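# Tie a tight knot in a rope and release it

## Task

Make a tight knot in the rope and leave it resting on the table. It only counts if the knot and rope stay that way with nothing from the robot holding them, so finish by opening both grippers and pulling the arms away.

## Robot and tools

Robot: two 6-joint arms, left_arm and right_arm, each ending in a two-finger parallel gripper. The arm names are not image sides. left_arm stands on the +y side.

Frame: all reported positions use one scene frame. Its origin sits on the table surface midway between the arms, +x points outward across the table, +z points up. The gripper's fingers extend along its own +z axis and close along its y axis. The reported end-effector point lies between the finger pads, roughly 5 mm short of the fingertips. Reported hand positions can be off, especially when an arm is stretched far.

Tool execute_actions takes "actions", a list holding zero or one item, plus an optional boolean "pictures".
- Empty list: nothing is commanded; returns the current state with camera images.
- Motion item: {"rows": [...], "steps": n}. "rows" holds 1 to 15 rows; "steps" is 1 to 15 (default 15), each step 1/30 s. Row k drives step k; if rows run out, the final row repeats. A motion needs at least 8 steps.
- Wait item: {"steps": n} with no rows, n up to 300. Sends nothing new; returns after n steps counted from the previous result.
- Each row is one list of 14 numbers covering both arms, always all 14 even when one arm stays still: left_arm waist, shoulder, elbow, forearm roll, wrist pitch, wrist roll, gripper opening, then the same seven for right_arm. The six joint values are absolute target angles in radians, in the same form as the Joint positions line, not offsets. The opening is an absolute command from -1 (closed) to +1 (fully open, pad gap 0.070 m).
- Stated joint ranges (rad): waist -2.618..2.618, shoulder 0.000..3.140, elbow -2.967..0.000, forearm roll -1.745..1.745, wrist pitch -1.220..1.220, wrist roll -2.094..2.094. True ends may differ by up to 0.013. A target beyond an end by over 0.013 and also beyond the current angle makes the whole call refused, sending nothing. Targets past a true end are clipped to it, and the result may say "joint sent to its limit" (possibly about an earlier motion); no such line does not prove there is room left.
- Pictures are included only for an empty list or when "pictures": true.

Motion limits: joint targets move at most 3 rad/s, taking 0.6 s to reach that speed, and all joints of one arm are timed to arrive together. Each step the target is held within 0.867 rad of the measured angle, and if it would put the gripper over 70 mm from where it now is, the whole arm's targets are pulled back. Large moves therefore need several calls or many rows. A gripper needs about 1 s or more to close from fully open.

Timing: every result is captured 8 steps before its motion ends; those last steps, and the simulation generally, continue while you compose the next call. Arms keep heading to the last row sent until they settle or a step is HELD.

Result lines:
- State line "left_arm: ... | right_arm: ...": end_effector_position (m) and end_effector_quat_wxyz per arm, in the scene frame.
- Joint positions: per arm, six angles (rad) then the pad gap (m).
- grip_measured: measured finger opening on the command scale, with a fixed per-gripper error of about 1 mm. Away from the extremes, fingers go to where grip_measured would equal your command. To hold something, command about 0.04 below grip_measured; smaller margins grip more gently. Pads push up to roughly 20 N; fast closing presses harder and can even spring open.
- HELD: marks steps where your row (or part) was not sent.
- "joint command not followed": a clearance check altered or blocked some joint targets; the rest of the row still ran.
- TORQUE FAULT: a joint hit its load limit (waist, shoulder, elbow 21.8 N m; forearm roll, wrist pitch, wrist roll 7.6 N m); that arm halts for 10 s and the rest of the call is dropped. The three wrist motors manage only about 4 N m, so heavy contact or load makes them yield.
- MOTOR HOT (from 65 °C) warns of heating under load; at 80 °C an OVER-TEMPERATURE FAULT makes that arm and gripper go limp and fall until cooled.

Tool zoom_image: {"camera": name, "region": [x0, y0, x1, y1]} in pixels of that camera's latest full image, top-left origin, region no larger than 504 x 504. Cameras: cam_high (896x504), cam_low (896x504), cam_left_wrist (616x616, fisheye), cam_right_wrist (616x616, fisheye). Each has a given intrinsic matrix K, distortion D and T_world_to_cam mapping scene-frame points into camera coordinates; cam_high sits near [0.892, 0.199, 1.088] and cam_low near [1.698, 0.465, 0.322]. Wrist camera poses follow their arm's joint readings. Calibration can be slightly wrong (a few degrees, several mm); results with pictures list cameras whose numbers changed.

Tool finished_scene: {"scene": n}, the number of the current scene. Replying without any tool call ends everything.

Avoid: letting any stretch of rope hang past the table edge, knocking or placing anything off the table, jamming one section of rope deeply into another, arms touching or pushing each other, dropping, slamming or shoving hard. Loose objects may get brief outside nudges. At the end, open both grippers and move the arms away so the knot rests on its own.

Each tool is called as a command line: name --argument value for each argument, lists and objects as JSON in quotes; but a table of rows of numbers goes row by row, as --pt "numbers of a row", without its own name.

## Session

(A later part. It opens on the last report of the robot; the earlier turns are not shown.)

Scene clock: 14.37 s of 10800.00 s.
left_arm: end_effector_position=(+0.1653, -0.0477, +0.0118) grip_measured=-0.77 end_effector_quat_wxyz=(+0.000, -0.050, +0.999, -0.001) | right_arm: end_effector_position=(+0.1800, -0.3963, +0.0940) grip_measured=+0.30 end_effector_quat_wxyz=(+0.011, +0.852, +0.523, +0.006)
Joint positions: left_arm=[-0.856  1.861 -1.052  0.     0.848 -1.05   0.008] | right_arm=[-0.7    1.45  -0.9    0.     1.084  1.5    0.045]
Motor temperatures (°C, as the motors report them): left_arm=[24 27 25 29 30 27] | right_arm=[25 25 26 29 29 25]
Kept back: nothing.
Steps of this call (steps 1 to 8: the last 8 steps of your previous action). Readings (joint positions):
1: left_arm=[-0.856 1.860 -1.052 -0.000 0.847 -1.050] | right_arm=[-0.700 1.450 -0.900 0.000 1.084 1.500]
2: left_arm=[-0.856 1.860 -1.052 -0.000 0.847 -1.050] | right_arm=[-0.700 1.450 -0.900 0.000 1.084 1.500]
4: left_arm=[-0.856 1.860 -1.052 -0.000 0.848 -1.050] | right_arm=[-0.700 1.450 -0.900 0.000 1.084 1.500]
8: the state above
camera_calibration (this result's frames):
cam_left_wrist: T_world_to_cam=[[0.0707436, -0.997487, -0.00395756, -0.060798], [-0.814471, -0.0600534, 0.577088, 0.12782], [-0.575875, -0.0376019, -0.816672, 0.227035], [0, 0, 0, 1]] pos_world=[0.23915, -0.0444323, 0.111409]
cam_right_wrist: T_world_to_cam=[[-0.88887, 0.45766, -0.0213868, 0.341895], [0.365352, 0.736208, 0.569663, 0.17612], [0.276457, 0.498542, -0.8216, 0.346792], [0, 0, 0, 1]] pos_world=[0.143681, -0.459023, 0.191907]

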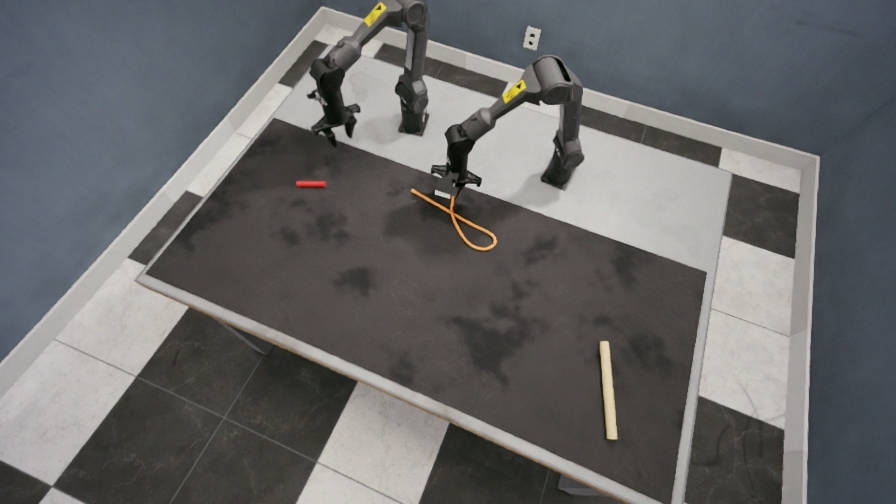

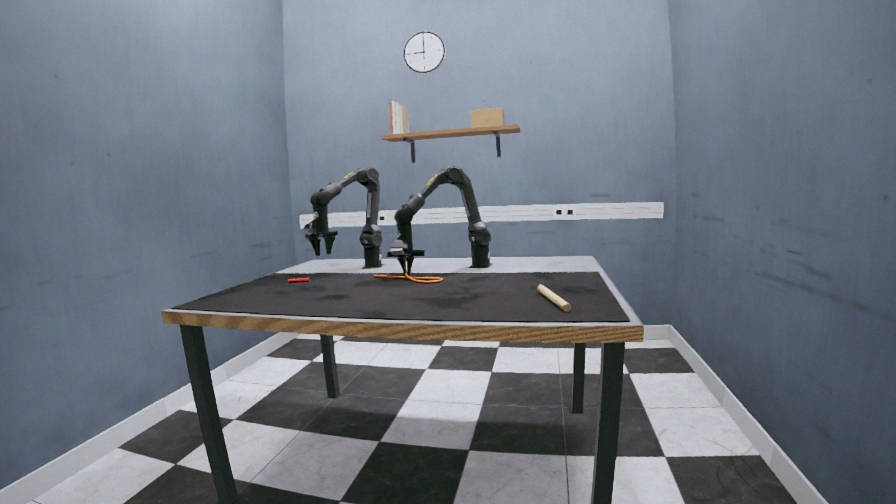

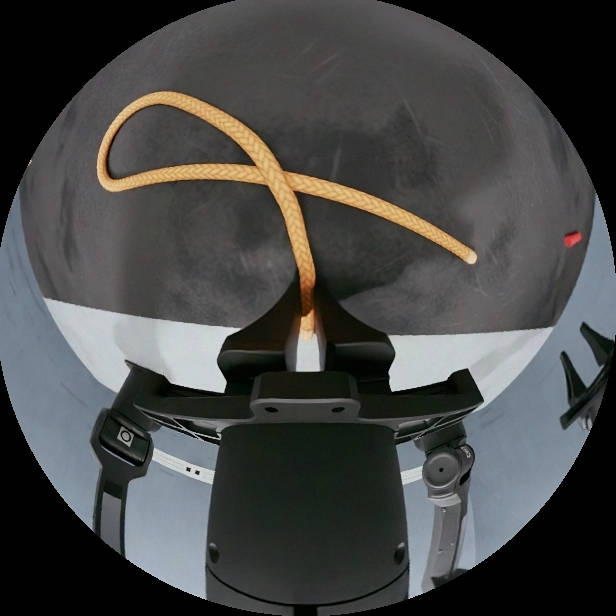

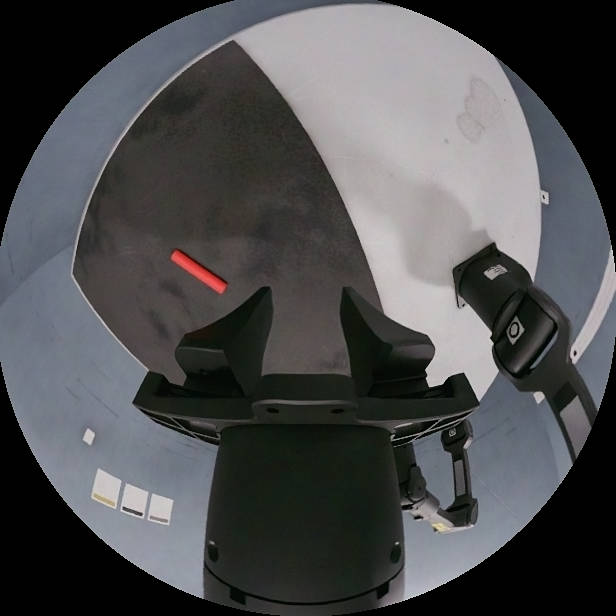

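execute_actions --actions '[{"rows":[[-0.663,1.795,-0.968,0,0.831,0.9,-0.81,-0.7,1.45,-0.9,0,1.084,1.5,0.3]]}]'

execute_actions --actions '[{"steps":31}]'

execute_actions --actions '[{"rows":[[-0.663,1.795,-0.968,0,0.831,0.9,-0.15,-0.7,1.45,-0.9,0,1.084,1.5,0.3]],"steps":10}]'

execute_actions --actions '[{"rows":[[-0.663,1.725,-1.035,0,0.968,0.9,-0.15,-0.7,1.45,-0.9,0,1.084,1.5,0.3]],"steps":11}]'

execute_actions --actions '[{"rows":[[-0.375,1.777,-1.11,0,0.991,1.23,-0.15,-0.7,1.45,-0.9,0,1.084,1.5,0.3]]}]'

execute_actions --actions '[{"steps":13}]' --pictures true

Scene clock: 15.10 s of 10800.00 s.
left_arm: end_effector_position=(+0.1701, -0.0395, +0.0117) grip_measured=-0.77 end_effector_quat_wxyz=(-0.001, +0.002, +1.000, +0.001) | right_arm: end_effector_position=(+0.1800, -0.3963, +0.0940) grip_measured=+0.30 end_effector_quat_wxyz=(+0.011, +0.852, +0.523, +0.006)
Joint positions: left_arm=[-0.828  1.853 -1.04  -0.001  0.848 -0.918  0.008] | right_arm=[-0.7    1.45  -0.9    0.     1.084  1.5    0.046]
Motor temperatures (°C, as the motors report them): left_arm=[24 27 25 29 30 27] | right_arm=[25 25 26 29 29 25]
Steps of this call (steps 1 to 15: the robot went on to your last target; steps 16 to 22: the first 7 steps of this action). Readings (joint positions):
16: left_arm=[-0.856 1.861 -1.052 0.000 0.849 -1.049] | right_arm=[-0.700 1.450 -0.900 0.000 1.084 1.500]
17: left_arm=[-0.855 1.861 -1.052 -0.000 0.849 -1.043] | right_arm=[-0.700 1.450 -0.900 0.000 1.084 1.500]
19: left_arm=[-0.848 1.859 -1.049 -0.002 0.849 -1.010] | right_arm=[-0.700 1.450 -0.900 0.000 1.084 1.500]
22: the state above

Scene clock: 16.13 s of 10800.00 s.
left_arm: end_effector_position=(+0.1971, +0.0069, +0.0151) grip_measured=-0.77 end_effector_quat_wxyz=(-0.000, +0.737, +0.676, -0.000) | right_arm: end_effector_position=(+0.1800, -0.3963, +0.0940) grip_measured=+0.30 end_effector_quat_wxyz=(+0.011, +0.852, +0.523, +0.006)
Joint positions: left_arm=[-0.663  1.795 -0.968 -0.     0.831  0.9    0.008] | right_arm=[-0.7    1.45  -0.9    0.     1.084  1.5    0.046]
Motor temperatures (°C, as the motors report them): left_arm=[24 27 25 29 30 28] | right_arm=[25 25 26 29 29 25]
Kept back: nothing.
Steps of this call (steps 1 to 8: the last 8 steps of your previous action; steps 9 to 31: the robot went on to your last target). Readings (joint positions):
1: left_arm=[-0.819 1.850 -1.035 -0.001 0.847 -0.877] | right_arm=[-0.700 1.450 -0.900 0.000 1.084 1.500]
2: left_arm=[-0.809 1.847 -1.031 -0.000 0.846 -0.830] | right_arm=[-0.700 1.450 -0.900 0.000 1.084 1.500]
4: left_arm=[-0.785 1.840 -1.020 0.001 0.844 -0.720] | right_arm=[-0.700 1.450 -0.900 0.000 1.084 1.500]
8: left_arm=[-0.738 1.824 -1.000 0.002 0.839 -0.433] | right_arm=[-0.700 1.450 -0.900 0.000 1.084 1.500]
31: the state above

Scene clock: 16.20 s of 10800.00 s.
left_arm: end_effector_position=(+0.1971, +0.0069, +0.0151) grip_measured=-0.64 end_effector_quat_wxyz=(-0.000, +0.737, +0.676, -0.000) | right_arm: end_effector_position=(+0.1800, -0.3963, +0.0940) grip_measured=+0.30 end_effector_quat_wxyz=(+0.011, +0.852, +0.523, +0.006)
Joint positions: left_arm=[-0.663  1.795 -0.968 -0.     0.831  0.9    0.013] | right_arm=[-0.7    1.45  -0.9    0.     1.084  1.5    0.046]
Motor temperatures (°C, as the motors report them): left_arm=[24 27 25 29 30 28] | right_arm=[25 25 26 29 29 25]
Steps of this call (steps 1 to 2: the first 2 steps of this action). Readings (joint positions):
1: left_arm=[-0.663 1.795 -0.968 -0.000 0.831 0.900] | right_arm=[-0.700 1.450 -0.900 0.000 1.084 1.500]
2: the state above

Scene clock: 16.57 s of 10800.00 s.
left_arm: end_effector_position=(+0.1968, +0.0072, +0.0198) grip_measured=-0.15 end_effector_quat_wxyz=(-0.001, +0.737, +0.676, -0.000) | right_arm: end_effector_position=(+0.1800, -0.3963, +0.0940) grip_measured=+0.30 end_effector_quat_wxyz=(+0.011, +0.852, +0.523, +0.006)
Joint positions: left_arm=[-0.663  1.785 -0.976 -0.     0.852  0.9    0.03 ] | right_arm=[-0.7    1.45  -0.9    0.     1.084  1.5    0.046]
Motor temperatures (°C, as the motors report them): left_arm=[24 28 25 29 30 28] | right_arm=[25 25 26 29 29 25]
Steps of this call (steps 1 to 8: the last 8 steps of your previous action; steps 9 to 11: the first 3 steps of this action). Readings (joint positions):
9: left_arm=[-0.663 1.794 -0.968 -0.000 0.832 0.900] | right_arm=[-0.700 1.450 -0.900 0.000 1.084 1.500]
10: left_arm=[-0.663 1.791 -0.970 -0.000 0.838 0.900] | right_arm=[-0.700 1.450 -0.900 0.000 1.084 1.500]
11: the state above

Scene clock: 17.07 s of 10800.00 s.
left_arm: end_effector_position=(+0.2247, +0.0289, +0.0508) grip_measured=-0.15 end_effector_quat_wxyz=(+0.001, +0.743, +0.670, -0.000) | right_arm: end_effector_position=(+0.1800, -0.3963, +0.0940) grip_measured=+0.30 end_effector_quat_wxyz=(+0.011, +0.852, +0.523, +0.006)
Joint positions: left_arm=[-0.549  1.745 -1.065 -0.     0.977  1.032  0.03 ] | right_arm=[-0.7    1.45  -0.9    0.     1.084  1.5    0.045]
Motor temperatures (°C, as the motors report them): left_arm=[24 28 25 29 30 28] | right_arm=[25 25 26 29 29 25]
Steps of this call (steps 1 to 8: the last 8 steps of your previous action; steps 9 to 15: the first 7 steps of this action). Readings (joint positions):
9: left_arm=[-0.662 1.723 -1.036 -0.000 0.969 0.901] | right_arm=[-0.700 1.450 -0.900 0.000 1.084 1.500]
10: left_arm=[-0.656 1.724 -1.037 -0.000 0.969 0.907] | right_arm=[-0.700 1.450 -0.900 0.000 1.084 1.500]
12: left_arm=[-0.628 1.730 -1.043 -0.000 0.970 0.940] | right_arm=[-0.700 1.450 -0.900 0.000 1.084 1.500]
15: the state above

Scene clock: 17.50 s of 10800.00 s.
left_arm: end_effector_position=(+0.2619, +0.0698, +0.0507) grip_measured=-0.15 end_effector_quat_wxyz=(-0.000, +0.751, +0.660, +0.000) | right_arm: end_effector_position=(+0.1800, -0.3963, +0.0940) grip_measured=+0.30 end_effector_quat_wxyz=(+0.011, +0.852, +0.523, +0.006)
Joint positions: left_arm=[-0.375  1.777 -1.11   0.     0.991  1.23   0.03 ] | right_arm=[-0.7    1.45  -0.9    0.     1.084  1.5    0.045]
Motor temperatures (°C, as the motors report them): left_arm=[24 28 25 29 30 28] | right_arm=[25 25 26 29 29 25]
Kept back: nothing.
Steps of this call (steps 1 to 8: the last 8 steps of your previous action; steps 9 to 13: the robot went on to your last target). Readings (joint positions):
1: left_arm=[-0.513 1.751 -1.074 -0.000 0.980 1.073] | right_arm=[-0.700 1.450 -0.900 0.000 1.084 1.500]
2: left_arm=[-0.476 1.758 -1.084 -0.000 0.982 1.114] | right_arm=[-0.700 1.450 -0.900 0.000 1.084 1.500]
4: left_arm=[-0.421 1.768 -1.098 0.000 0.987 1.176] | right_arm=[-0.700 1.450 -0.900 0.000 1.084 1.500]
8: left_arm=[-0.373 1.777 -1.110 0.000 0.991 1.230] | right_arm=[-0.700 1.450 -0.900 0.000 1.084 1.500]
13: the state above
camera_calibration (this result's frames):
cam_left_wrist: T_world_to_cam=[[-0.987639, 0.156666, -0.0050814, 0.24645], [0.124948, 0.80643, 0.577978, -0.115506], [0.0946475, 0.570198, -0.816037, 0.100709], [0, 0, 0, 1]] pos_world=[0.248304, -0.00288726, 0.150195]
cam_right_wrist: T_world_to_cam=[[-0.88887, 0.45766, -0.021387, 0.341895], [0.365351, 0.736208, 0.569663, 0.17612], [0.276457, 0.498542, -0.8216, 0.346792], [0, 0, 0, 1]] pos_world=[0.143681, -0.459023, 0.191907]

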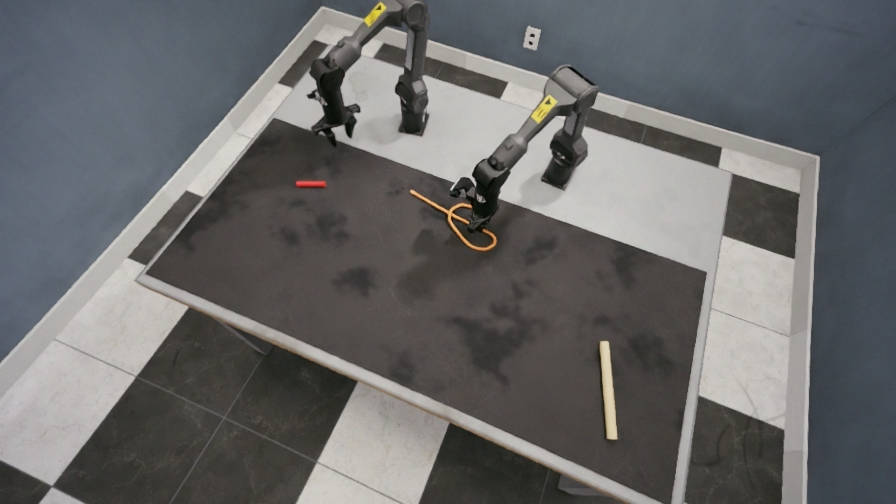

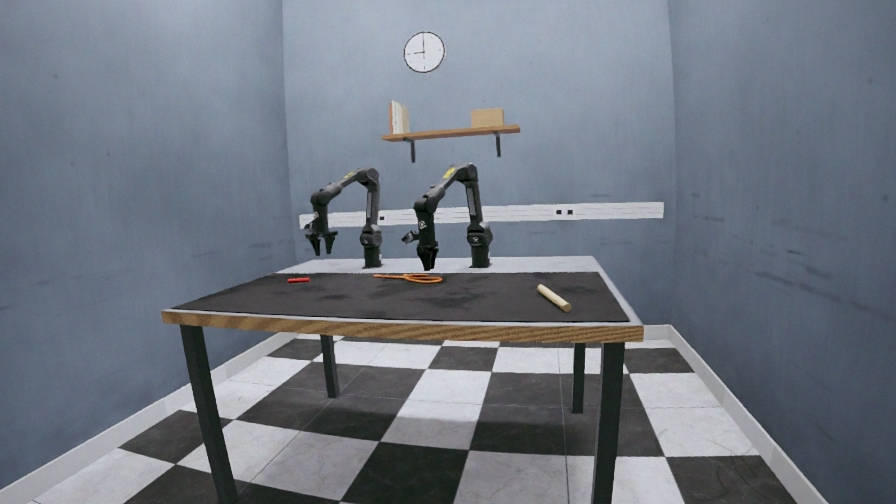

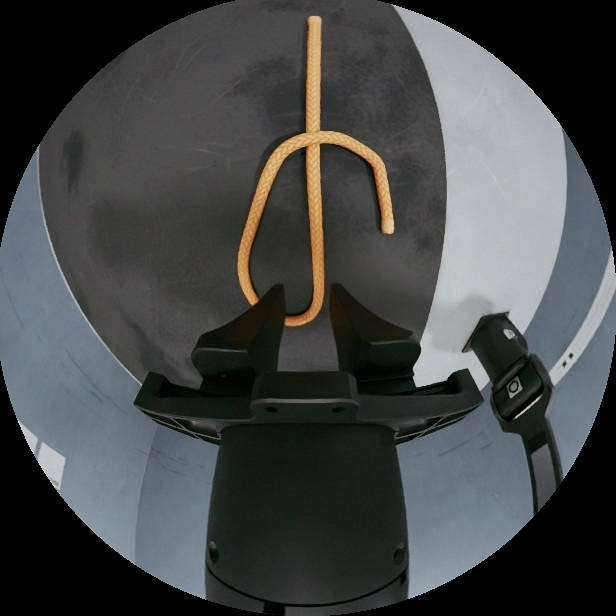

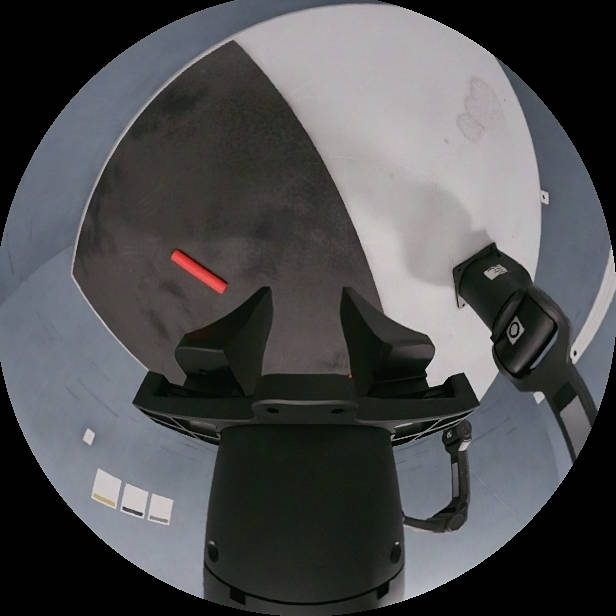

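execute_actions --actions '[{"rows":[[-0.433,1.79,-1.08,0,0.948,1.12,-0.15,-0.7,1.45,-0.9,0,1.084,1.5,0.3]],"steps":8}]'

execute_actions --actions '[{"rows":[[-0.433,1.847,-1.029,0,0.84,1.12,-0.15,-0.7,1.45,-0.9,0,1.084,1.5,0.3]],"steps":12}]'

execute_actions --actions '[{"rows":[[-0.433,1.847,-1.029,0,0.84,1.12,-0.81,-0.7,1.45,-0.9,0,1.084,1.5,0.3]]}]'

execute_actions --actions '[{"rows":[[-0.45,1.75,-1.055,0,0.963,1.1,-0.81,-0.7,1.45,-0.9,0,1.084,1.5,0.3]],"steps":12}]'

execute_actions --actions '[{"rows":[[-0.77,1.612,-0.853,0,0.899,0.4,-0.81,-0.7,1.45,-0.9,0,1.084,1.5,0.3]]}]'

execute_actions --actions '[{"steps":20}]' --pictures true

Scene clock: 18.10 s of 10800.00 s.
left_arm: end_effector_position=(+0.2619, +0.0697, +0.0507) grip_measured=-0.15 end_effector_quat_wxyz=(-0.000, +0.751, +0.660, -0.000) | right_arm: end_effector_position=(+0.1800, -0.3963, +0.0940) grip_measured=+0.30 end_effector_quat_wxyz=(+0.011, +0.852, +0.523, +0.006)
Joint positions: left_arm=[-0.375  1.777 -1.11   0.     0.991  1.23   0.03 ] | right_arm=[-0.7    1.45  -0.9    0.     1.084  1.5    0.045]
Motor temperatures (°C, as the motors report them): left_arm=[24 28 25 29 30 28] | right_arm=[25 25 26 29 29 25]
Kept back: the last 8 steps of this action.
Steps of this call (steps 1 to 18: the robot went on to your last target). Readings (joint positions):
1: left_arm=[-0.375 1.777 -1.110 0.000 0.991 1.230] | right_arm=[-0.700 1.450 -0.900 0.000 1.084 1.500]
2: left_arm=[-0.375 1.777 -1.110 0.000 0.991 1.230] | right_arm=[-0.700 1.450 -0.900 0.000 1.084 1.500]
4: left_arm=[-0.375 1.777 -1.110 0.000 0.991 1.230] | right_arm=[-0.700 1.450 -0.900 0.000 1.084 1.500]
8: left_arm=[-0.375 1.777 -1.110 0.000 0.991 1.230] | right_arm=[-0.700 1.450 -0.900 0.000 1.084 1.500]
18: the state above

Scene clock: 18.50 s of 10800.00 s.
left_arm: end_effector_position=(+0.2516, +0.0539, +0.0283) grip_measured=-0.15 end_effector_quat_wxyz=(+0.001, +0.734, +0.679, +0.000) | right_arm: end_effector_position=(+0.1800, -0.3963, +0.0940) grip_measured=+0.30 end_effector_quat_wxyz=(+0.011, +0.852, +0.523, +0.006)
Joint positions: left_arm=[-0.434  1.812 -1.057 -0.     0.9    1.119  0.03 ] | right_arm=[-0.7    1.45  -0.9    0.     1.084  1.5    0.045]
Motor temperatures (°C, as the motors report them): left_arm=[24 28 25 29 30 28] | right_arm=[25 25 26 29 29 25]
Steps of this call (steps 1 to 8: the last 8 steps of your previous action; steps 9 to 12: the first 4 steps of this action). Readings (joint positions):
9: left_arm=[-0.435 1.791 -1.078 -0.000 0.946 1.118] | right_arm=[-0.700 1.450 -0.900 0.000 1.084 1.500]
10: left_arm=[-0.435 1.794 -1.075 -0.000 0.937 1.118] | right_arm=[-0.700 1.450 -0.900 0.000 1.084 1.500]
12: the state above

Scene clock: 19.00 s of 10800.00 s.
left_arm: end_effector_position=(+0.2520, +0.0544, +0.0117) grip_measured=-0.62 end_effector_quat_wxyz=(+0.001, +0.734, +0.679, +0.001) | right_arm: end_effector_position=(+0.1800, -0.3963, +0.0940) grip_measured=+0.30 end_effector_quat_wxyz=(+0.011, +0.852, +0.523, +0.006)
Joint positions: left_arm=[-0.433  1.846 -1.029  0.001  0.838  1.12   0.013] | right_arm=[-0.7    1.45  -0.9    0.     1.084  1.5    0.045]
Motor temperatures (°C, as the motors report them): left_arm=[24 28 25 29 30 28] | right_arm=[25 25 26 29 29 25]
Steps of this call (steps 1 to 8: the last 8 steps of your previous action; steps 9 to 15: the first 7 steps of this action). Readings (joint positions):
9: left_arm=[-0.433 1.846 -1.029 0.000 0.840 1.120] | right_arm=[-0.700 1.450 -0.900 0.000 1.084 1.500]
10: left_arm=[-0.433 1.846 -1.029 0.001 0.838 1.120] | right_arm=[-0.700 1.450 -0.900 0.000 1.084 1.500]
12: left_arm=[-0.433 1.846 -1.029 0.001 0.838 1.120] | right_arm=[-0.700 1.450 -0.900 0.000 1.084 1.500]
15: the state above

Scene clock: 19.40 s of 10800.00 s.
left_arm: end_effector_position=(+0.2469, +0.0555, +0.0208) grip_measured=-0.77 end_effector_quat_wxyz=(-0.005, +0.733, +0.680, -0.002) | right_arm: end_effector_position=(+0.1800, -0.3963, +0.0940) grip_measured=+0.30 end_effector_quat_wxyz=(+0.011, +0.852, +0.523, +0.006)
Joint positions: left_arm=[-0.437  1.821 -1.035 -0.     0.882  1.115  0.008] | right_arm=[-0.7    1.45  -0.9    0.     1.084  1.5    0.045]
Motor temperatures (°C, as the motors report them): left_arm=[24 28 25 29 30 28] | right_arm=[25 25 26 29 29 25]
Steps of this call (steps 1 to 8: the last 8 steps of your previous action; steps 9 to 12: the first 4 steps of this action). Readings (joint positions):
9: left_arm=[-0.433 1.846 -1.030 0.000 0.840 1.120] | right_arm=[-0.700 1.450 -0.900 0.000 1.084 1.500]
10: left_arm=[-0.433 1.843 -1.030 -0.000 0.848 1.120] | right_arm=[-0.700 1.450 -0.900 0.000 1.084 1.500]
12: the state above

Scene clock: 19.90 s of 10800.00 s.
left_arm: end_effector_position=(+0.2240, +0.0440, +0.0461) grip_measured=-0.77 end_effector_quat_wxyz=(-0.001, +0.707, +0.707, -0.000) | right_arm: end_effector_position=(+0.1800, -0.3963, +0.0940) grip_measured=+0.30 end_effector_quat_wxyz=(+0.011, +0.852, +0.523, +0.006)
Joint positions: left_arm=[-0.51   1.726 -1.017 -0.     0.951  0.968  0.008] | right_arm=[-0.7    1.45  -0.9    0.     1.084  1.5    0.046]
Motor temperatures (°C, as the motors report them): left_arm=[24 28 25 29 30 28] | right_arm=[25 25 26 29 29 25]
Steps of this call (steps 1 to 8: the last 8 steps of your previous action; steps 9 to 15: the first 7 steps of this action). Readings (joint positions):
9: left_arm=[-0.451 1.749 -1.055 -0.000 0.963 1.099] | right_arm=[-0.700 1.450 -0.900 0.000 1.084 1.500]
10: left_arm=[-0.453 1.749 -1.053 -0.000 0.962 1.092] | right_arm=[-0.700 1.450 -0.900 0.000 1.084 1.500]
12: left_arm=[-0.468 1.744 -1.044 -0.000 0.959 1.059] | right_arm=[-0.700 1.450 -0.900 0.000 1.084 1.500]
15: the state above

Scene clock: 20.57 s of 10800.00 s.
left_arm: end_effector_position=(+0.1476, +0.0154, +0.0430) grip_measured=-0.77 end_effector_quat_wxyz=(+0.000, +0.591, +0.807, +0.000) | right_arm: end_effector_position=(+0.1800, -0.3963, +0.0940) grip_measured=+0.30 end_effector_quat_wxyz=(+0.011, +0.852, +0.523, +0.006)
Joint positions: left_arm=[-0.77   1.612 -0.853  0.     0.899  0.4    0.008] | right_arm=[-0.7    1.45  -0.9    0.     1.084  1.5    0.045]
Motor temperatures (°C, as the motors report them): left_arm=[24 28 25 29 30 28] | right_arm=[25 25 26 29 29 25]
Kept back: nothing.
Steps of this call (steps 1 to 8: the last 8 steps of your previous action; steps 9 to 20: the robot went on to your last target). Readings (joint positions):
1: left_arm=[-0.529 1.718 -1.005 -0.000 0.947 0.927] | right_arm=[-0.700 1.450 -0.900 0.000 1.084 1.500]
2: left_arm=[-0.550 1.708 -0.992 -0.000 0.943 0.880] | right_arm=[-0.700 1.450 -0.900 0.000 1.084 1.500]
4: left_arm=[-0.601 1.686 -0.960 -0.000 0.933 0.770] | right_arm=[-0.700 1.450 -0.900 0.000 1.084 1.500]
8: left_arm=[-0.700 1.643 -0.898 -0.000 0.913 0.555] | right_arm=[-0.700 1.450 -0.900 0.000 1.084 1.500]
20: the state above
camera_calibration (this result's frames):
cam_left_wrist: T_world_to_cam=[[-0.961748, -0.273881, -0.00539882, 0.144856], [-0.226564, 0.784205, 0.577661, -0.00065793], [-0.153977, 0.556787, -0.816259, 0.173185], [0, 0, 0, 1]] pos_world=[0.165833, -0.0562376, 0.142526]
cam_right_wrist: T_world_to_cam=[[-0.88887, 0.45766, -0.021387, 0.341895], [0.365352, 0.736208, 0.569663, 0.17612], [0.276457, 0.498542, -0.8216, 0.346792], [0, 0, 0, 1]] pos_world=[0.143681, -0.459023, 0.191907]

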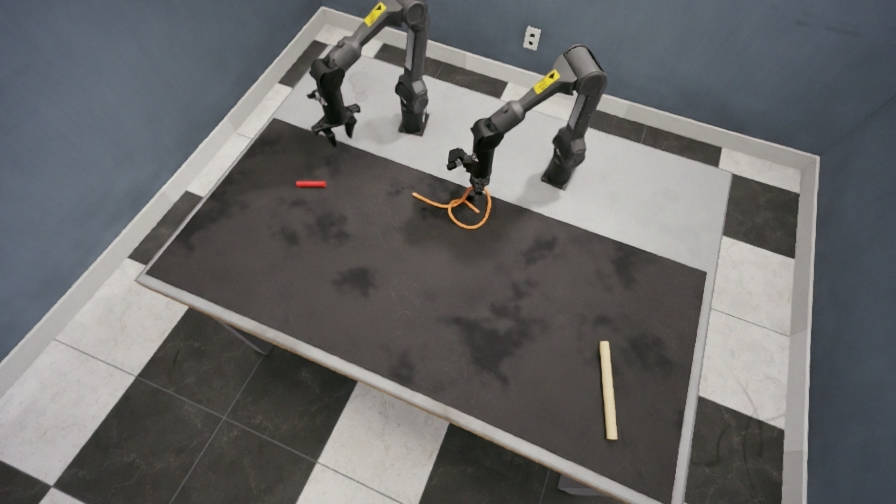

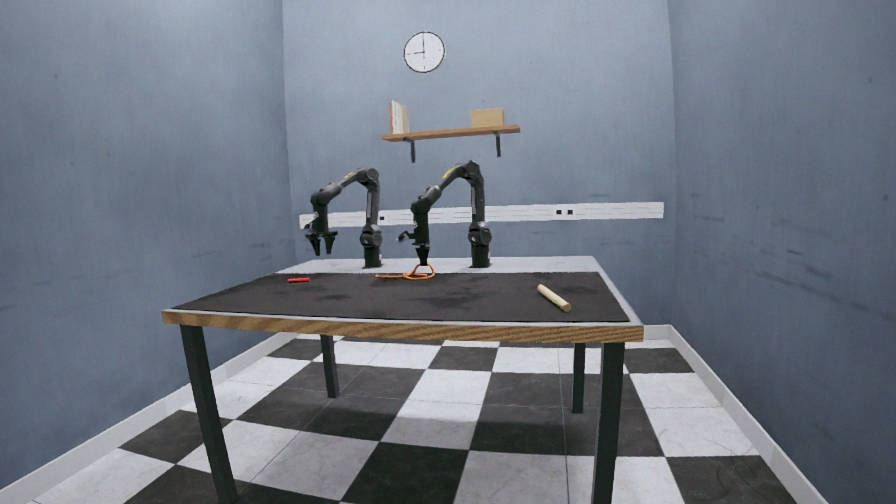

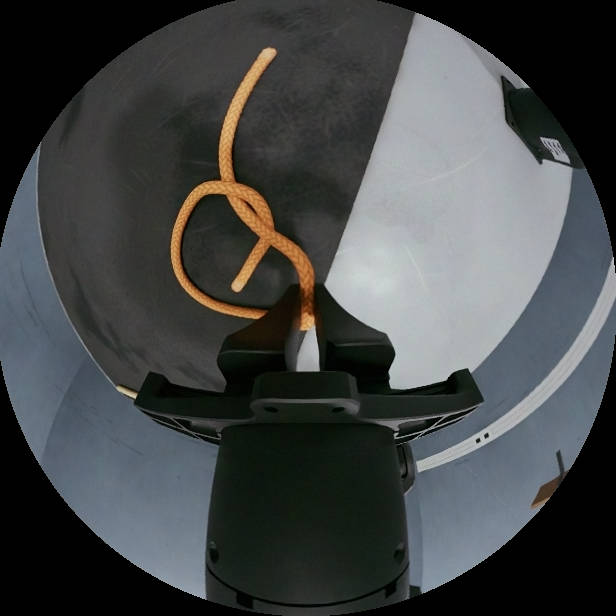

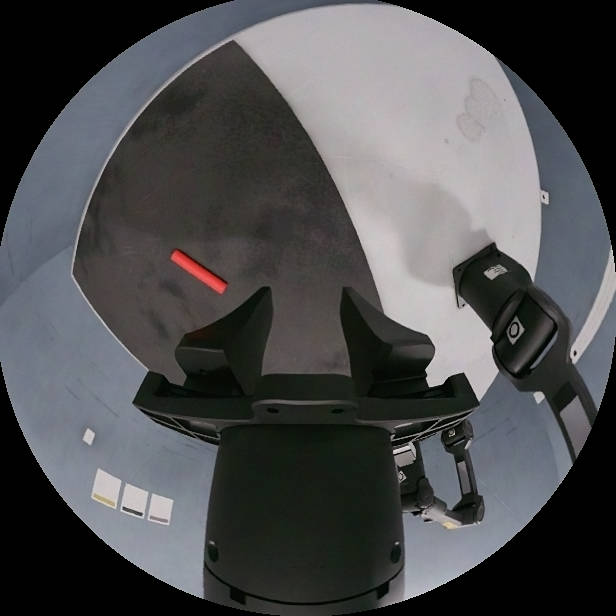

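execute_actions --actions '[{"rows":[[-0.78,1.679,-0.8,0,0.779,0.4,-0.81,-0.7,1.45,-0.9,0,1.084,1.5,0.3]],"steps":12}]'

execute_actions --actions '[{"rows":[[-0.78,1.679,-0.8,0,0.779,0.4,-0.25,-0.7,1.45,-0.9,0,1.084,1.5,0.3]],"steps":10}]'

execute_actions --actions '[{"rows":[[-0.78,1.612,-0.853,0,0.899,0.4,-0.25,-0.7,1.45,-0.9,0,1.084,1.5,0.3]],"steps":10}]'

execute_actions --actions '[{"rows":[[-0.625,1.705,-1.008,0,0.961,1.05,-0.25,-0.7,1.45,-0.9,0,1.084,1.5,0.3]]}]'

execute_actions --actions '[{"steps":17}]' --pictures true

Scene clock: 21.23 s of 10800.00 s.
left_arm: end_effector_position=(+0.1481, +0.0141, +0.0342) grip_measured=-0.77 end_effector_quat_wxyz=(+0.002, +0.592, +0.806, -0.000) | right_arm: end_effector_position=(+0.1800, -0.3963, +0.0940) grip_measured=+0.30 end_effector_quat_wxyz=(+0.011, +0.852, +0.523, +0.006)
Joint positions: left_arm=[-0.772  1.632 -0.836  0.     0.858  0.4    0.008] | right_arm=[-0.7    1.45  -0.9    0.     1.084  1.5    0.046]
Motor temperatures (°C, as the motors report them): left_arm=[24 28 25 29 30 28] | right_arm=[25 25 26 29 29 25]
Steps of this call (steps 1 to 15: the robot went on to your last target; step 16: nothing new was sent; steps 17 to 20: the first 4 steps of this action). Readings (joint positions):
17: left_arm=[-0.770 1.612 -0.853 0.000 0.898 0.400] | right_arm=[-0.700 1.450 -0.900 0.000 1.084 1.500]
18: left_arm=[-0.770 1.615 -0.851 0.000 0.891 0.400] | right_arm=[-0.700 1.450 -0.900 0.000 1.084 1.500]
20: the state above

Scene clock: 21.57 s of 10800.00 s.
left_arm: end_effector_position=(+0.1458, +0.0137, +0.0143) grip_measured=-0.64 end_effector_quat_wxyz=(-0.001, +0.595, +0.804, +0.000) | right_arm: end_effector_position=(+0.1800, -0.3963, +0.0940) grip_measured=+0.30 end_effector_quat_wxyz=(+0.011, +0.852, +0.523, +0.006)
Joint positions: left_arm=[-0.78   1.681 -0.799  0.     0.779  0.4    0.013] | right_arm=[-0.7    1.45  -0.9    0.     1.084  1.5    0.046]
Motor temperatures (°C, as the motors report them): left_arm=[24 28 25 29 30 28] | right_arm=[25 25 26 29 29 25]
Steps of this call (steps 1 to 8: the last 8 steps of your previous action; steps 9 to 10: the first 2 steps of this action). Readings (joint positions):
9: left_arm=[-0.780 1.681 -0.799 0.000 0.779 0.400] | right_arm=[-0.700 1.450 -0.900 0.000 1.084 1.500]
10: the state above

Scene clock: 21.90 s of 10800.00 s.
left_arm: end_effector_position=(+0.1459, +0.0135, +0.0164) grip_measured=-0.25 end_effector_quat_wxyz=(-0.001, +0.595, +0.804, +0.000) | right_arm: end_effector_position=(+0.1800, -0.3963, +0.0940) grip_measured=+0.30 end_effector_quat_wxyz=(+0.011, +0.852, +0.523, +0.006)
Joint positions: left_arm=[-0.78   1.675 -0.803  0.     0.787  0.4    0.026] | right_arm=[-0.7    1.45  -0.9    0.     1.084  1.5    0.045]
Motor temperatures (°C, as the motors report them): left_arm=[24 28 25 29 30 28] | right_arm=[25 25 26 29 29 25]
Steps of this call (steps 1 to 8: the last 8 steps of your previous action; steps 9 to 10: the first 2 steps of this action). Readings (joint positions):
9: left_arm=[-0.780 1.679 -0.800 0.000 0.780 0.400] | right_arm=[-0.700 1.450 -0.900 0.000 1.084 1.500]
10: the state above

Scene clock: 22.40 s of 10800.00 s.
left_arm: end_effector_position=(+0.1563, +0.0136, +0.0448) grip_measured=-0.25 end_effector_quat_wxyz=(+0.001, +0.635, +0.773, -0.000) | right_arm: end_effector_position=(+0.1800, -0.3963, +0.0940) grip_measured=+0.30 end_effector_quat_wxyz=(+0.011, +0.852, +0.523, +0.006)
Joint positions: left_arm=[-0.75   1.63  -0.884 -0.     0.911  0.532  0.026] | right_arm=[-0.7    1.45  -0.9    0.     1.084  1.5    0.045]
Motor temperatures (°C, as the motors report them): left_arm=[24 28 25 29 30 28] | right_arm=[25 25 26 29 29 25]
Steps of this call (steps 1 to 8: the last 8 steps of your previous action; steps 9 to 15: the first 7 steps of this action). Readings (joint positions):
9: left_arm=[-0.780 1.610 -0.855 0.000 0.900 0.401] | right_arm=[-0.700 1.450 -0.900 0.000 1.084 1.500]
10: left_arm=[-0.779 1.611 -0.855 -0.000 0.900 0.408] | right_arm=[-0.700 1.450 -0.900 0.000 1.084 1.500]
12: left_arm=[-0.772 1.616 -0.862 -0.000 0.902 0.441] | right_arm=[-0.700 1.450 -0.900 0.000 1.084 1.500]
15: the state above

Scene clock: 22.97 s of 10800.00 s.
left_arm: end_effector_position=(+0.2001, +0.0195, +0.0503) grip_measured=-0.25 end_effector_quat_wxyz=(-0.000, +0.774, +0.634, -0.000) | right_arm: end_effector_position=(+0.1800, -0.3963, +0.0940) grip_measured=+0.30 end_effector_quat_wxyz=(+0.011, +0.852, +0.523, +0.006)
Joint positions: left_arm=[-0.625  1.705 -1.008 -0.     0.961  1.05   0.026] | right_arm=[-0.7    1.45  -0.9    0.     1.084  1.5    0.046]
Motor temperatures (°C, as the motors report them): left_arm=[24 28 25 29 30 28] | right_arm=[25 25 26 29 29 25]
Kept back: nothing.
Steps of this call (steps 1 to 8: the last 8 steps of your previous action; steps 9 to 17: the robot went on to your last target). Readings (joint positions):
1: left_arm=[-0.740 1.636 -0.894 -0.000 0.915 0.573] | right_arm=[-0.700 1.450 -0.900 0.000 1.084 1.500]
2: left_arm=[-0.728 1.643 -0.905 -0.000 0.920 0.620] | right_arm=[-0.700 1.450 -0.900 0.000 1.084 1.500]
4: left_arm=[-0.702 1.659 -0.932 -0.000 0.930 0.730] | right_arm=[-0.700 1.450 -0.900 0.000 1.084 1.500]
8: left_arm=[-0.654 1.687 -0.979 -0.000 0.949 0.927] | right_arm=[-0.700 1.450 -0.900 0.000 1.084 1.500]
17: the state above
camera_calibration (this result's frames):
cam_left_wrist: T_world_to_cam=[[-0.974365, 0.224918, -0.00505989, 0.189324], [0.180739, 0.795973, 0.57772, -0.0779461], [0.133967, 0.561995, -0.81622, 0.127219], [0, 0, 0, 1]] pos_world=[0.181515, -0.0520359, 0.149828]
cam_right_wrist: T_world_to_cam=[[-0.88887, 0.45766, -0.0213868, 0.341895], [0.365352, 0.736208, 0.569663, 0.17612], [0.276457, 0.498542, -0.8216, 0.346792], [0, 0, 0, 1]] pos_world=[0.143681, -0.459023, 0.191907]

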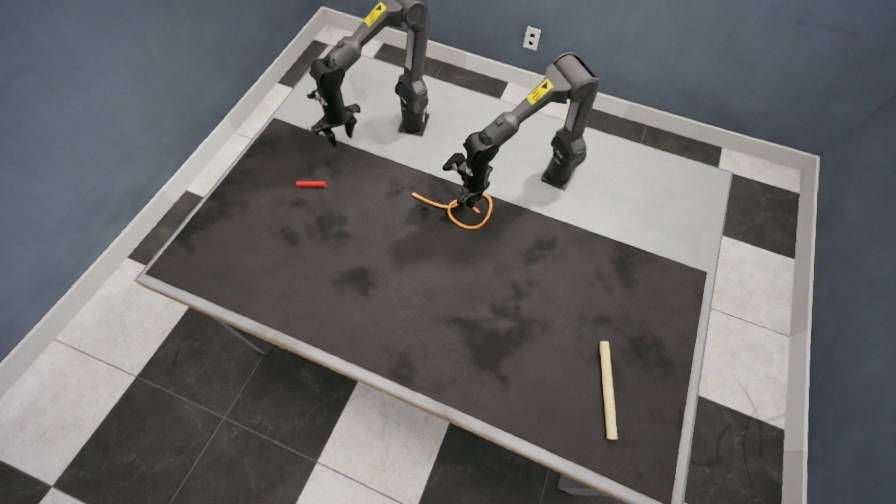

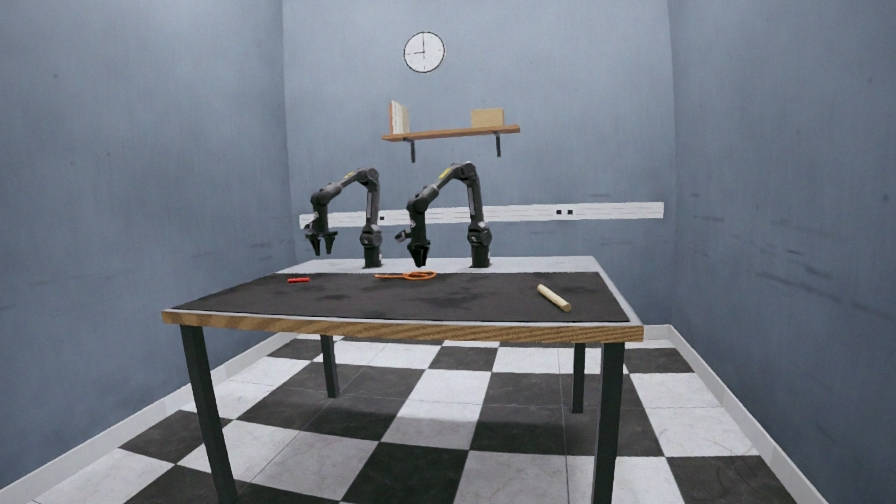

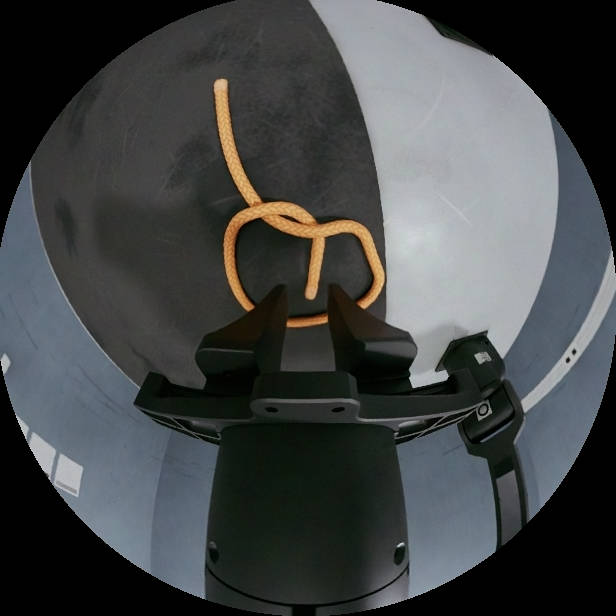

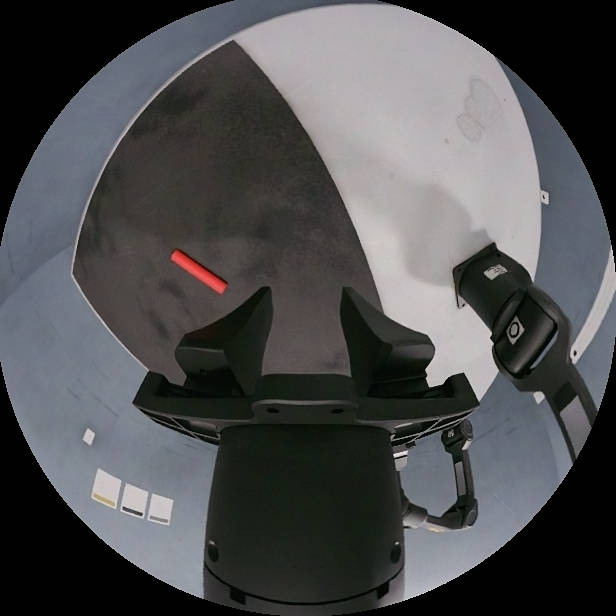

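execute_actions --actions '[{"rows":[[-0.633,1.768,-0.911,0,0.801,1.1,-0.2,-0.1,1.6,-1.0,0,1.058,1.9,0.3]]}]'

execute_actions --actions '[{"rows":[[-0.633,1.768,-0.911,0,0.801,1.1,-0.81,-0.1,1.6,-1.0,0,1.058,1.9,0.3]]}]'

execute_actions --actions '[{"rows":[[-0.62,1.695,-0.975,0,0.938,1.05,-0.81,-0.1,1.6,-1.0,0,1.058,1.9,0.3]],"steps":12}]'

execute_actions --actions '[{"rows":[[-0.3,1.57,-0.82,0,0.908,1.2,-0.81,0.365,1.71,-1.057,0,1.005,2.08,0.3]]}]'

execute_actions --actions '[{"steps":18}]' --pictures true

Scene clock: 23.70 s of 10800.00 s.
left_arm: end_effector_position=(+0.1961, +0.0207, +0.0210) grip_measured=-0.20 end_effector_quat_wxyz=(+0.000, +0.787, +0.617, -0.000) | right_arm: end_effector_position=(+0.2004, -0.3707, +0.0908) grip_measured=+0.30 end_effector_quat_wxyz=(+0.007, +0.841, +0.542, +0.005)
Joint positions: left_arm=[-0.631  1.752 -0.934 -0.     0.84   1.088  0.028] | right_arm=[-0.569  1.483 -0.92   0.     1.079  1.587  0.045]
Motor temperatures (°C, as the motors report them): left_arm=[24 28 25 29 30 28] | right_arm=[25 25 26 29 29 25]
Steps of this call (steps 1 to 15: the robot went on to your last target; steps 16 to 22: the first 7 steps of this action). Readings (joint positions):
16: left_arm=[-0.625 1.705 -1.008 -0.000 0.960 1.050] | right_arm=[-0.699 1.450 -0.900 0.000 1.084 1.500]
17: left_arm=[-0.625 1.707 -1.004 -0.000 0.953 1.051] | right_arm=[-0.692 1.452 -0.900 0.000 1.084 1.504]
19: left_arm=[-0.627 1.719 -0.985 -0.000 0.921 1.061] | right_arm=[-0.661 1.460 -0.905 0.000 1.084 1.526]
22: the state above

Scene clock: 24.20 s of 10800.00 s.
left_arm: end_effector_position=(+0.1943, +0.0216, +0.0117) grip_measured=-0.67 end_effector_quat_wxyz=(-0.000, +0.792, +0.611, +0.000) | right_arm: end_effector_position=(+0.2464, -0.2542, +0.0783) grip_measured=+0.30 end_effector_quat_wxyz=(-0.000, +0.795, +0.606, -0.000)
Joint positions: left_arm=[-0.633  1.768 -0.911  0.     0.801  1.1    0.012] | right_arm=[-0.099  1.601 -1.     0.     1.058  1.9    0.045]
Motor temperatures (°C, as the motors report them): left_arm=[24 28 25 29 30 28] | right_arm=[25 25 26 29 29 25]
Steps of this call (steps 1 to 8: the last 8 steps of your previous action; steps 9 to 15: the first 7 steps of this action). Readings (joint positions):
9: left_arm=[-0.633 1.768 -0.911 0.000 0.801 1.100] | right_arm=[-0.171 1.583 -0.988 0.000 1.061 1.852]
10: left_arm=[-0.633 1.768 -0.911 0.000 0.801 1.100] | right_arm=[-0.145 1.589 -0.992 0.000 1.060 1.869]
12: left_arm=[-0.633 1.768 -0.911 0.000 0.801 1.100] | right_arm=[-0.111 1.598 -0.998 0.000 1.059 1.892]
15: the state above

Scene clock: 24.60 s of 10800.00 s.
left_arm: end_effector_position=(+0.1947, +0.0220, +0.0210) grip_measured=-0.77 end_effector_quat_wxyz=(-0.002, +0.786, +0.618, -0.000) | right_arm: end_effector_position=(+0.2464, -0.2546, +0.0783) grip_measured=+0.30 end_effector_quat_wxyz=(-0.000, +0.796, +0.606, -0.000)
Joint positions: left_arm=[-0.631  1.749 -0.929 -0.     0.842  1.085  0.008] | right_arm=[-0.101  1.601 -1.     0.     1.058  1.9    0.046]
Motor temperatures (°C, as the motors report them): left_arm=[24 28 25 29 30 28] | right_arm=[25 25 26 29 29 25]
Steps of this call (steps 1 to 8: the last 8 steps of your previous action; steps 9 to 12: the first 4 steps of this action). Readings (joint positions):
9: left_arm=[-0.633 1.768 -0.911 0.000 0.802 1.100] | right_arm=[-0.101 1.601 -1.000 0.000 1.058 1.900]
10: left_arm=[-0.633 1.765 -0.914 0.000 0.809 1.097] | right_arm=[-0.101 1.601 -1.000 0.000 1.058 1.900]
12: the state above

Scene clock: 25.10 s of 10800.00 s.
left_arm: end_effector_position=(+0.2063, +0.0631, +0.0465) grip_measured=-0.77 end_effector_quat_wxyz=(-0.000, +0.749, +0.662, -0.000) | right_arm: end_effector_position=(+0.2490, -0.2174, +0.0740) grip_measured=+0.30 end_effector_quat_wxyz=(+0.001, +0.770, +0.637, +0.001)
Joint positions: left_arm=[-0.489  1.645 -0.912 -0.001  0.925  1.112  0.008] | right_arm=[ 0.031  1.629 -1.016 -0.001  1.043  1.95   0.045]
Motor temperatures (°C, as the motors report them): left_arm=[24 28 25 29 30 28] | right_arm=[25 25 26 29 29 25]
Steps of this call (steps 1 to 8: the last 8 steps of your previous action; steps 9 to 15: the first 7 steps of this action). Readings (joint positions):
9: left_arm=[-0.619 1.693 -0.975 -0.000 0.938 1.050] | right_arm=[-0.099 1.601 -1.000 -0.000 1.058 1.900]
10: left_arm=[-0.612 1.691 -0.972 -0.000 0.937 1.053] | right_arm=[-0.092 1.601 -1.001 -0.001 1.057 1.902]
12: left_arm=[-0.580 1.680 -0.956 -0.001 0.934 1.068] | right_arm=[-0.060 1.608 -1.005 -0.001 1.054 1.914]
15: the state above

Scene clock: 25.70 s of 10800.00 s.
left_arm: end_effector_position=(+0.2092, +0.1174, +0.0469) grip_measured=-0.77 end_effector_quat_wxyz=(+0.000, +0.715, +0.699, +0.000) | right_arm: end_effector_position=(+0.2313, -0.1204, +0.0595) grip_measured=+0.30 end_effector_quat_wxyz=(-0.000, +0.702, +0.712, -0.000)
Joint positions: left_arm=[-0.3    1.569 -0.82   0.     0.908  1.2    0.008] | right_arm=[ 0.364  1.71  -1.057  0.     1.005  2.08   0.046]
Motor temperatures (°C, as the motors report them): left_arm=[24 28 25 29 30 28] | right_arm=[25 25 26 29 29 25]
Kept back: nothing.
Steps of this call (steps 1 to 8: the last 8 steps of your previous action; steps 9 to 18: the robot went on to your last target). Readings (joint positions):
1: left_arm=[-0.447 1.629 -0.892 -0.001 0.922 1.131] | right_arm=[0.072 1.639 -1.021 -0.001 1.038 1.966]
2: left_arm=[-0.407 1.613 -0.872 -0.000 0.918 1.150] | right_arm=[0.119 1.650 -1.027 -0.001 1.033 1.985]
4: left_arm=[-0.347 1.589 -0.843 0.000 0.913 1.178] | right_arm=[0.212 1.673 -1.038 -0.000 1.022 2.021]
8: left_arm=[-0.298 1.569 -0.819 0.000 0.908 1.200] | right_arm=[0.335 1.703 -1.053 0.000 1.008 2.068]
18: the state above
camera_calibration (this result's frames):
cam_left_wrist: T_world_to_cam=[[-0.998602, 0.0525115, -0.0060016, 0.201465], [0.0394076, 0.815413, 0.577536, -0.128244], [0.0352211, 0.576492, -0.816343, 0.087174], [0, 0, 0, 1]] pos_world=[0.203167, 0.0437378, 0.146439]
cam_right_wrist: T_world_to_cam=[[-0.999959, -0.00853485, 0.00302238, 0.228569], [-0.00528102, 0.820936, 0.570996, 0.0697215], [-0.00735454, 0.570956, -0.820947, 0.24103], [0, 0, 0, 1]] pos_world=[0.2307, -0.192904, 0.157372]

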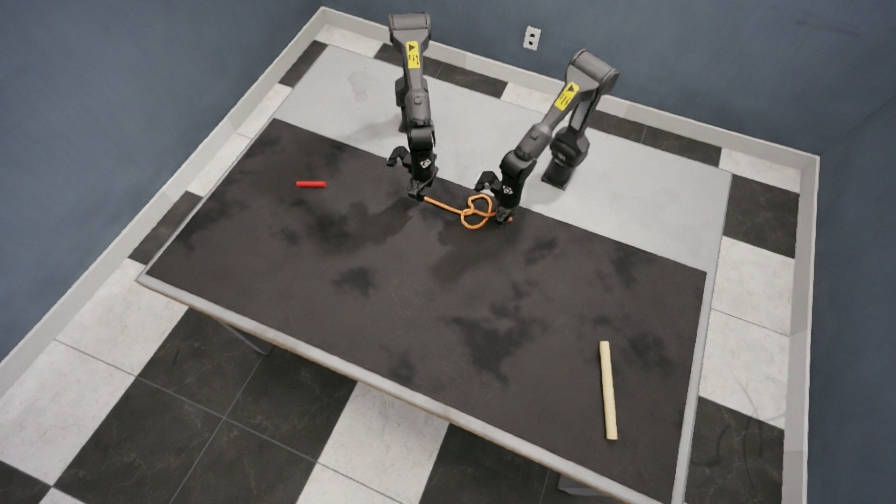

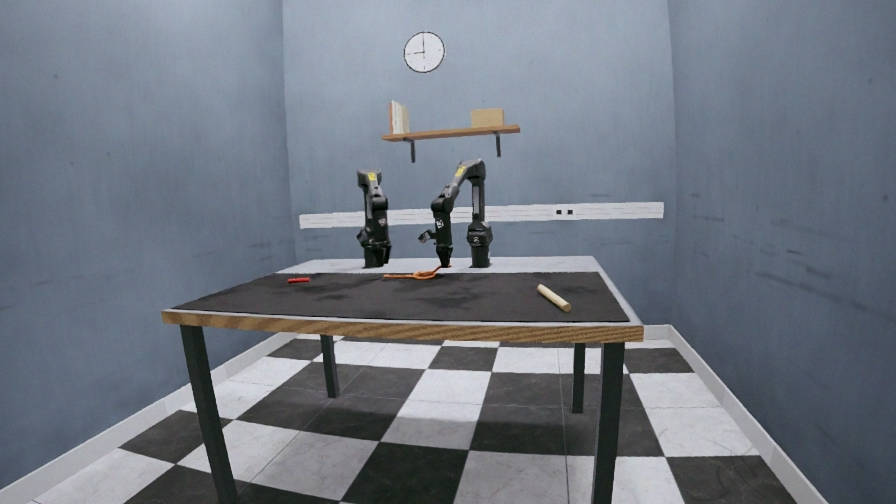

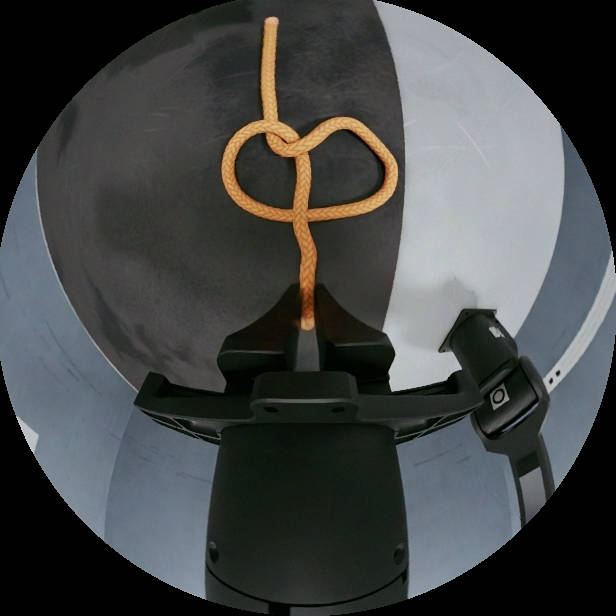

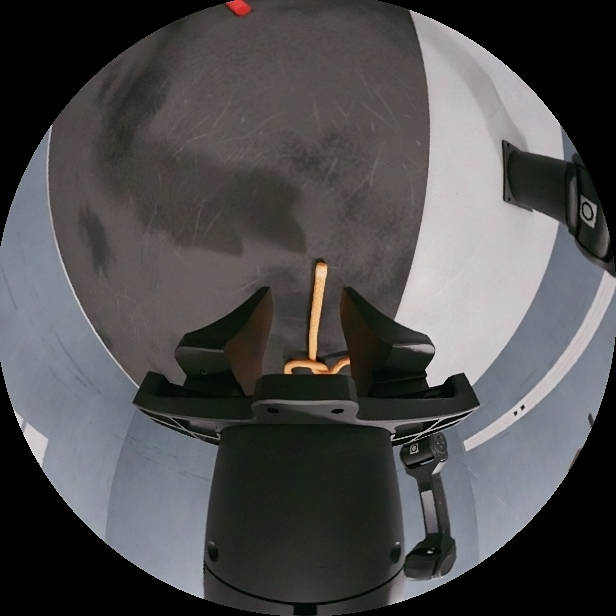

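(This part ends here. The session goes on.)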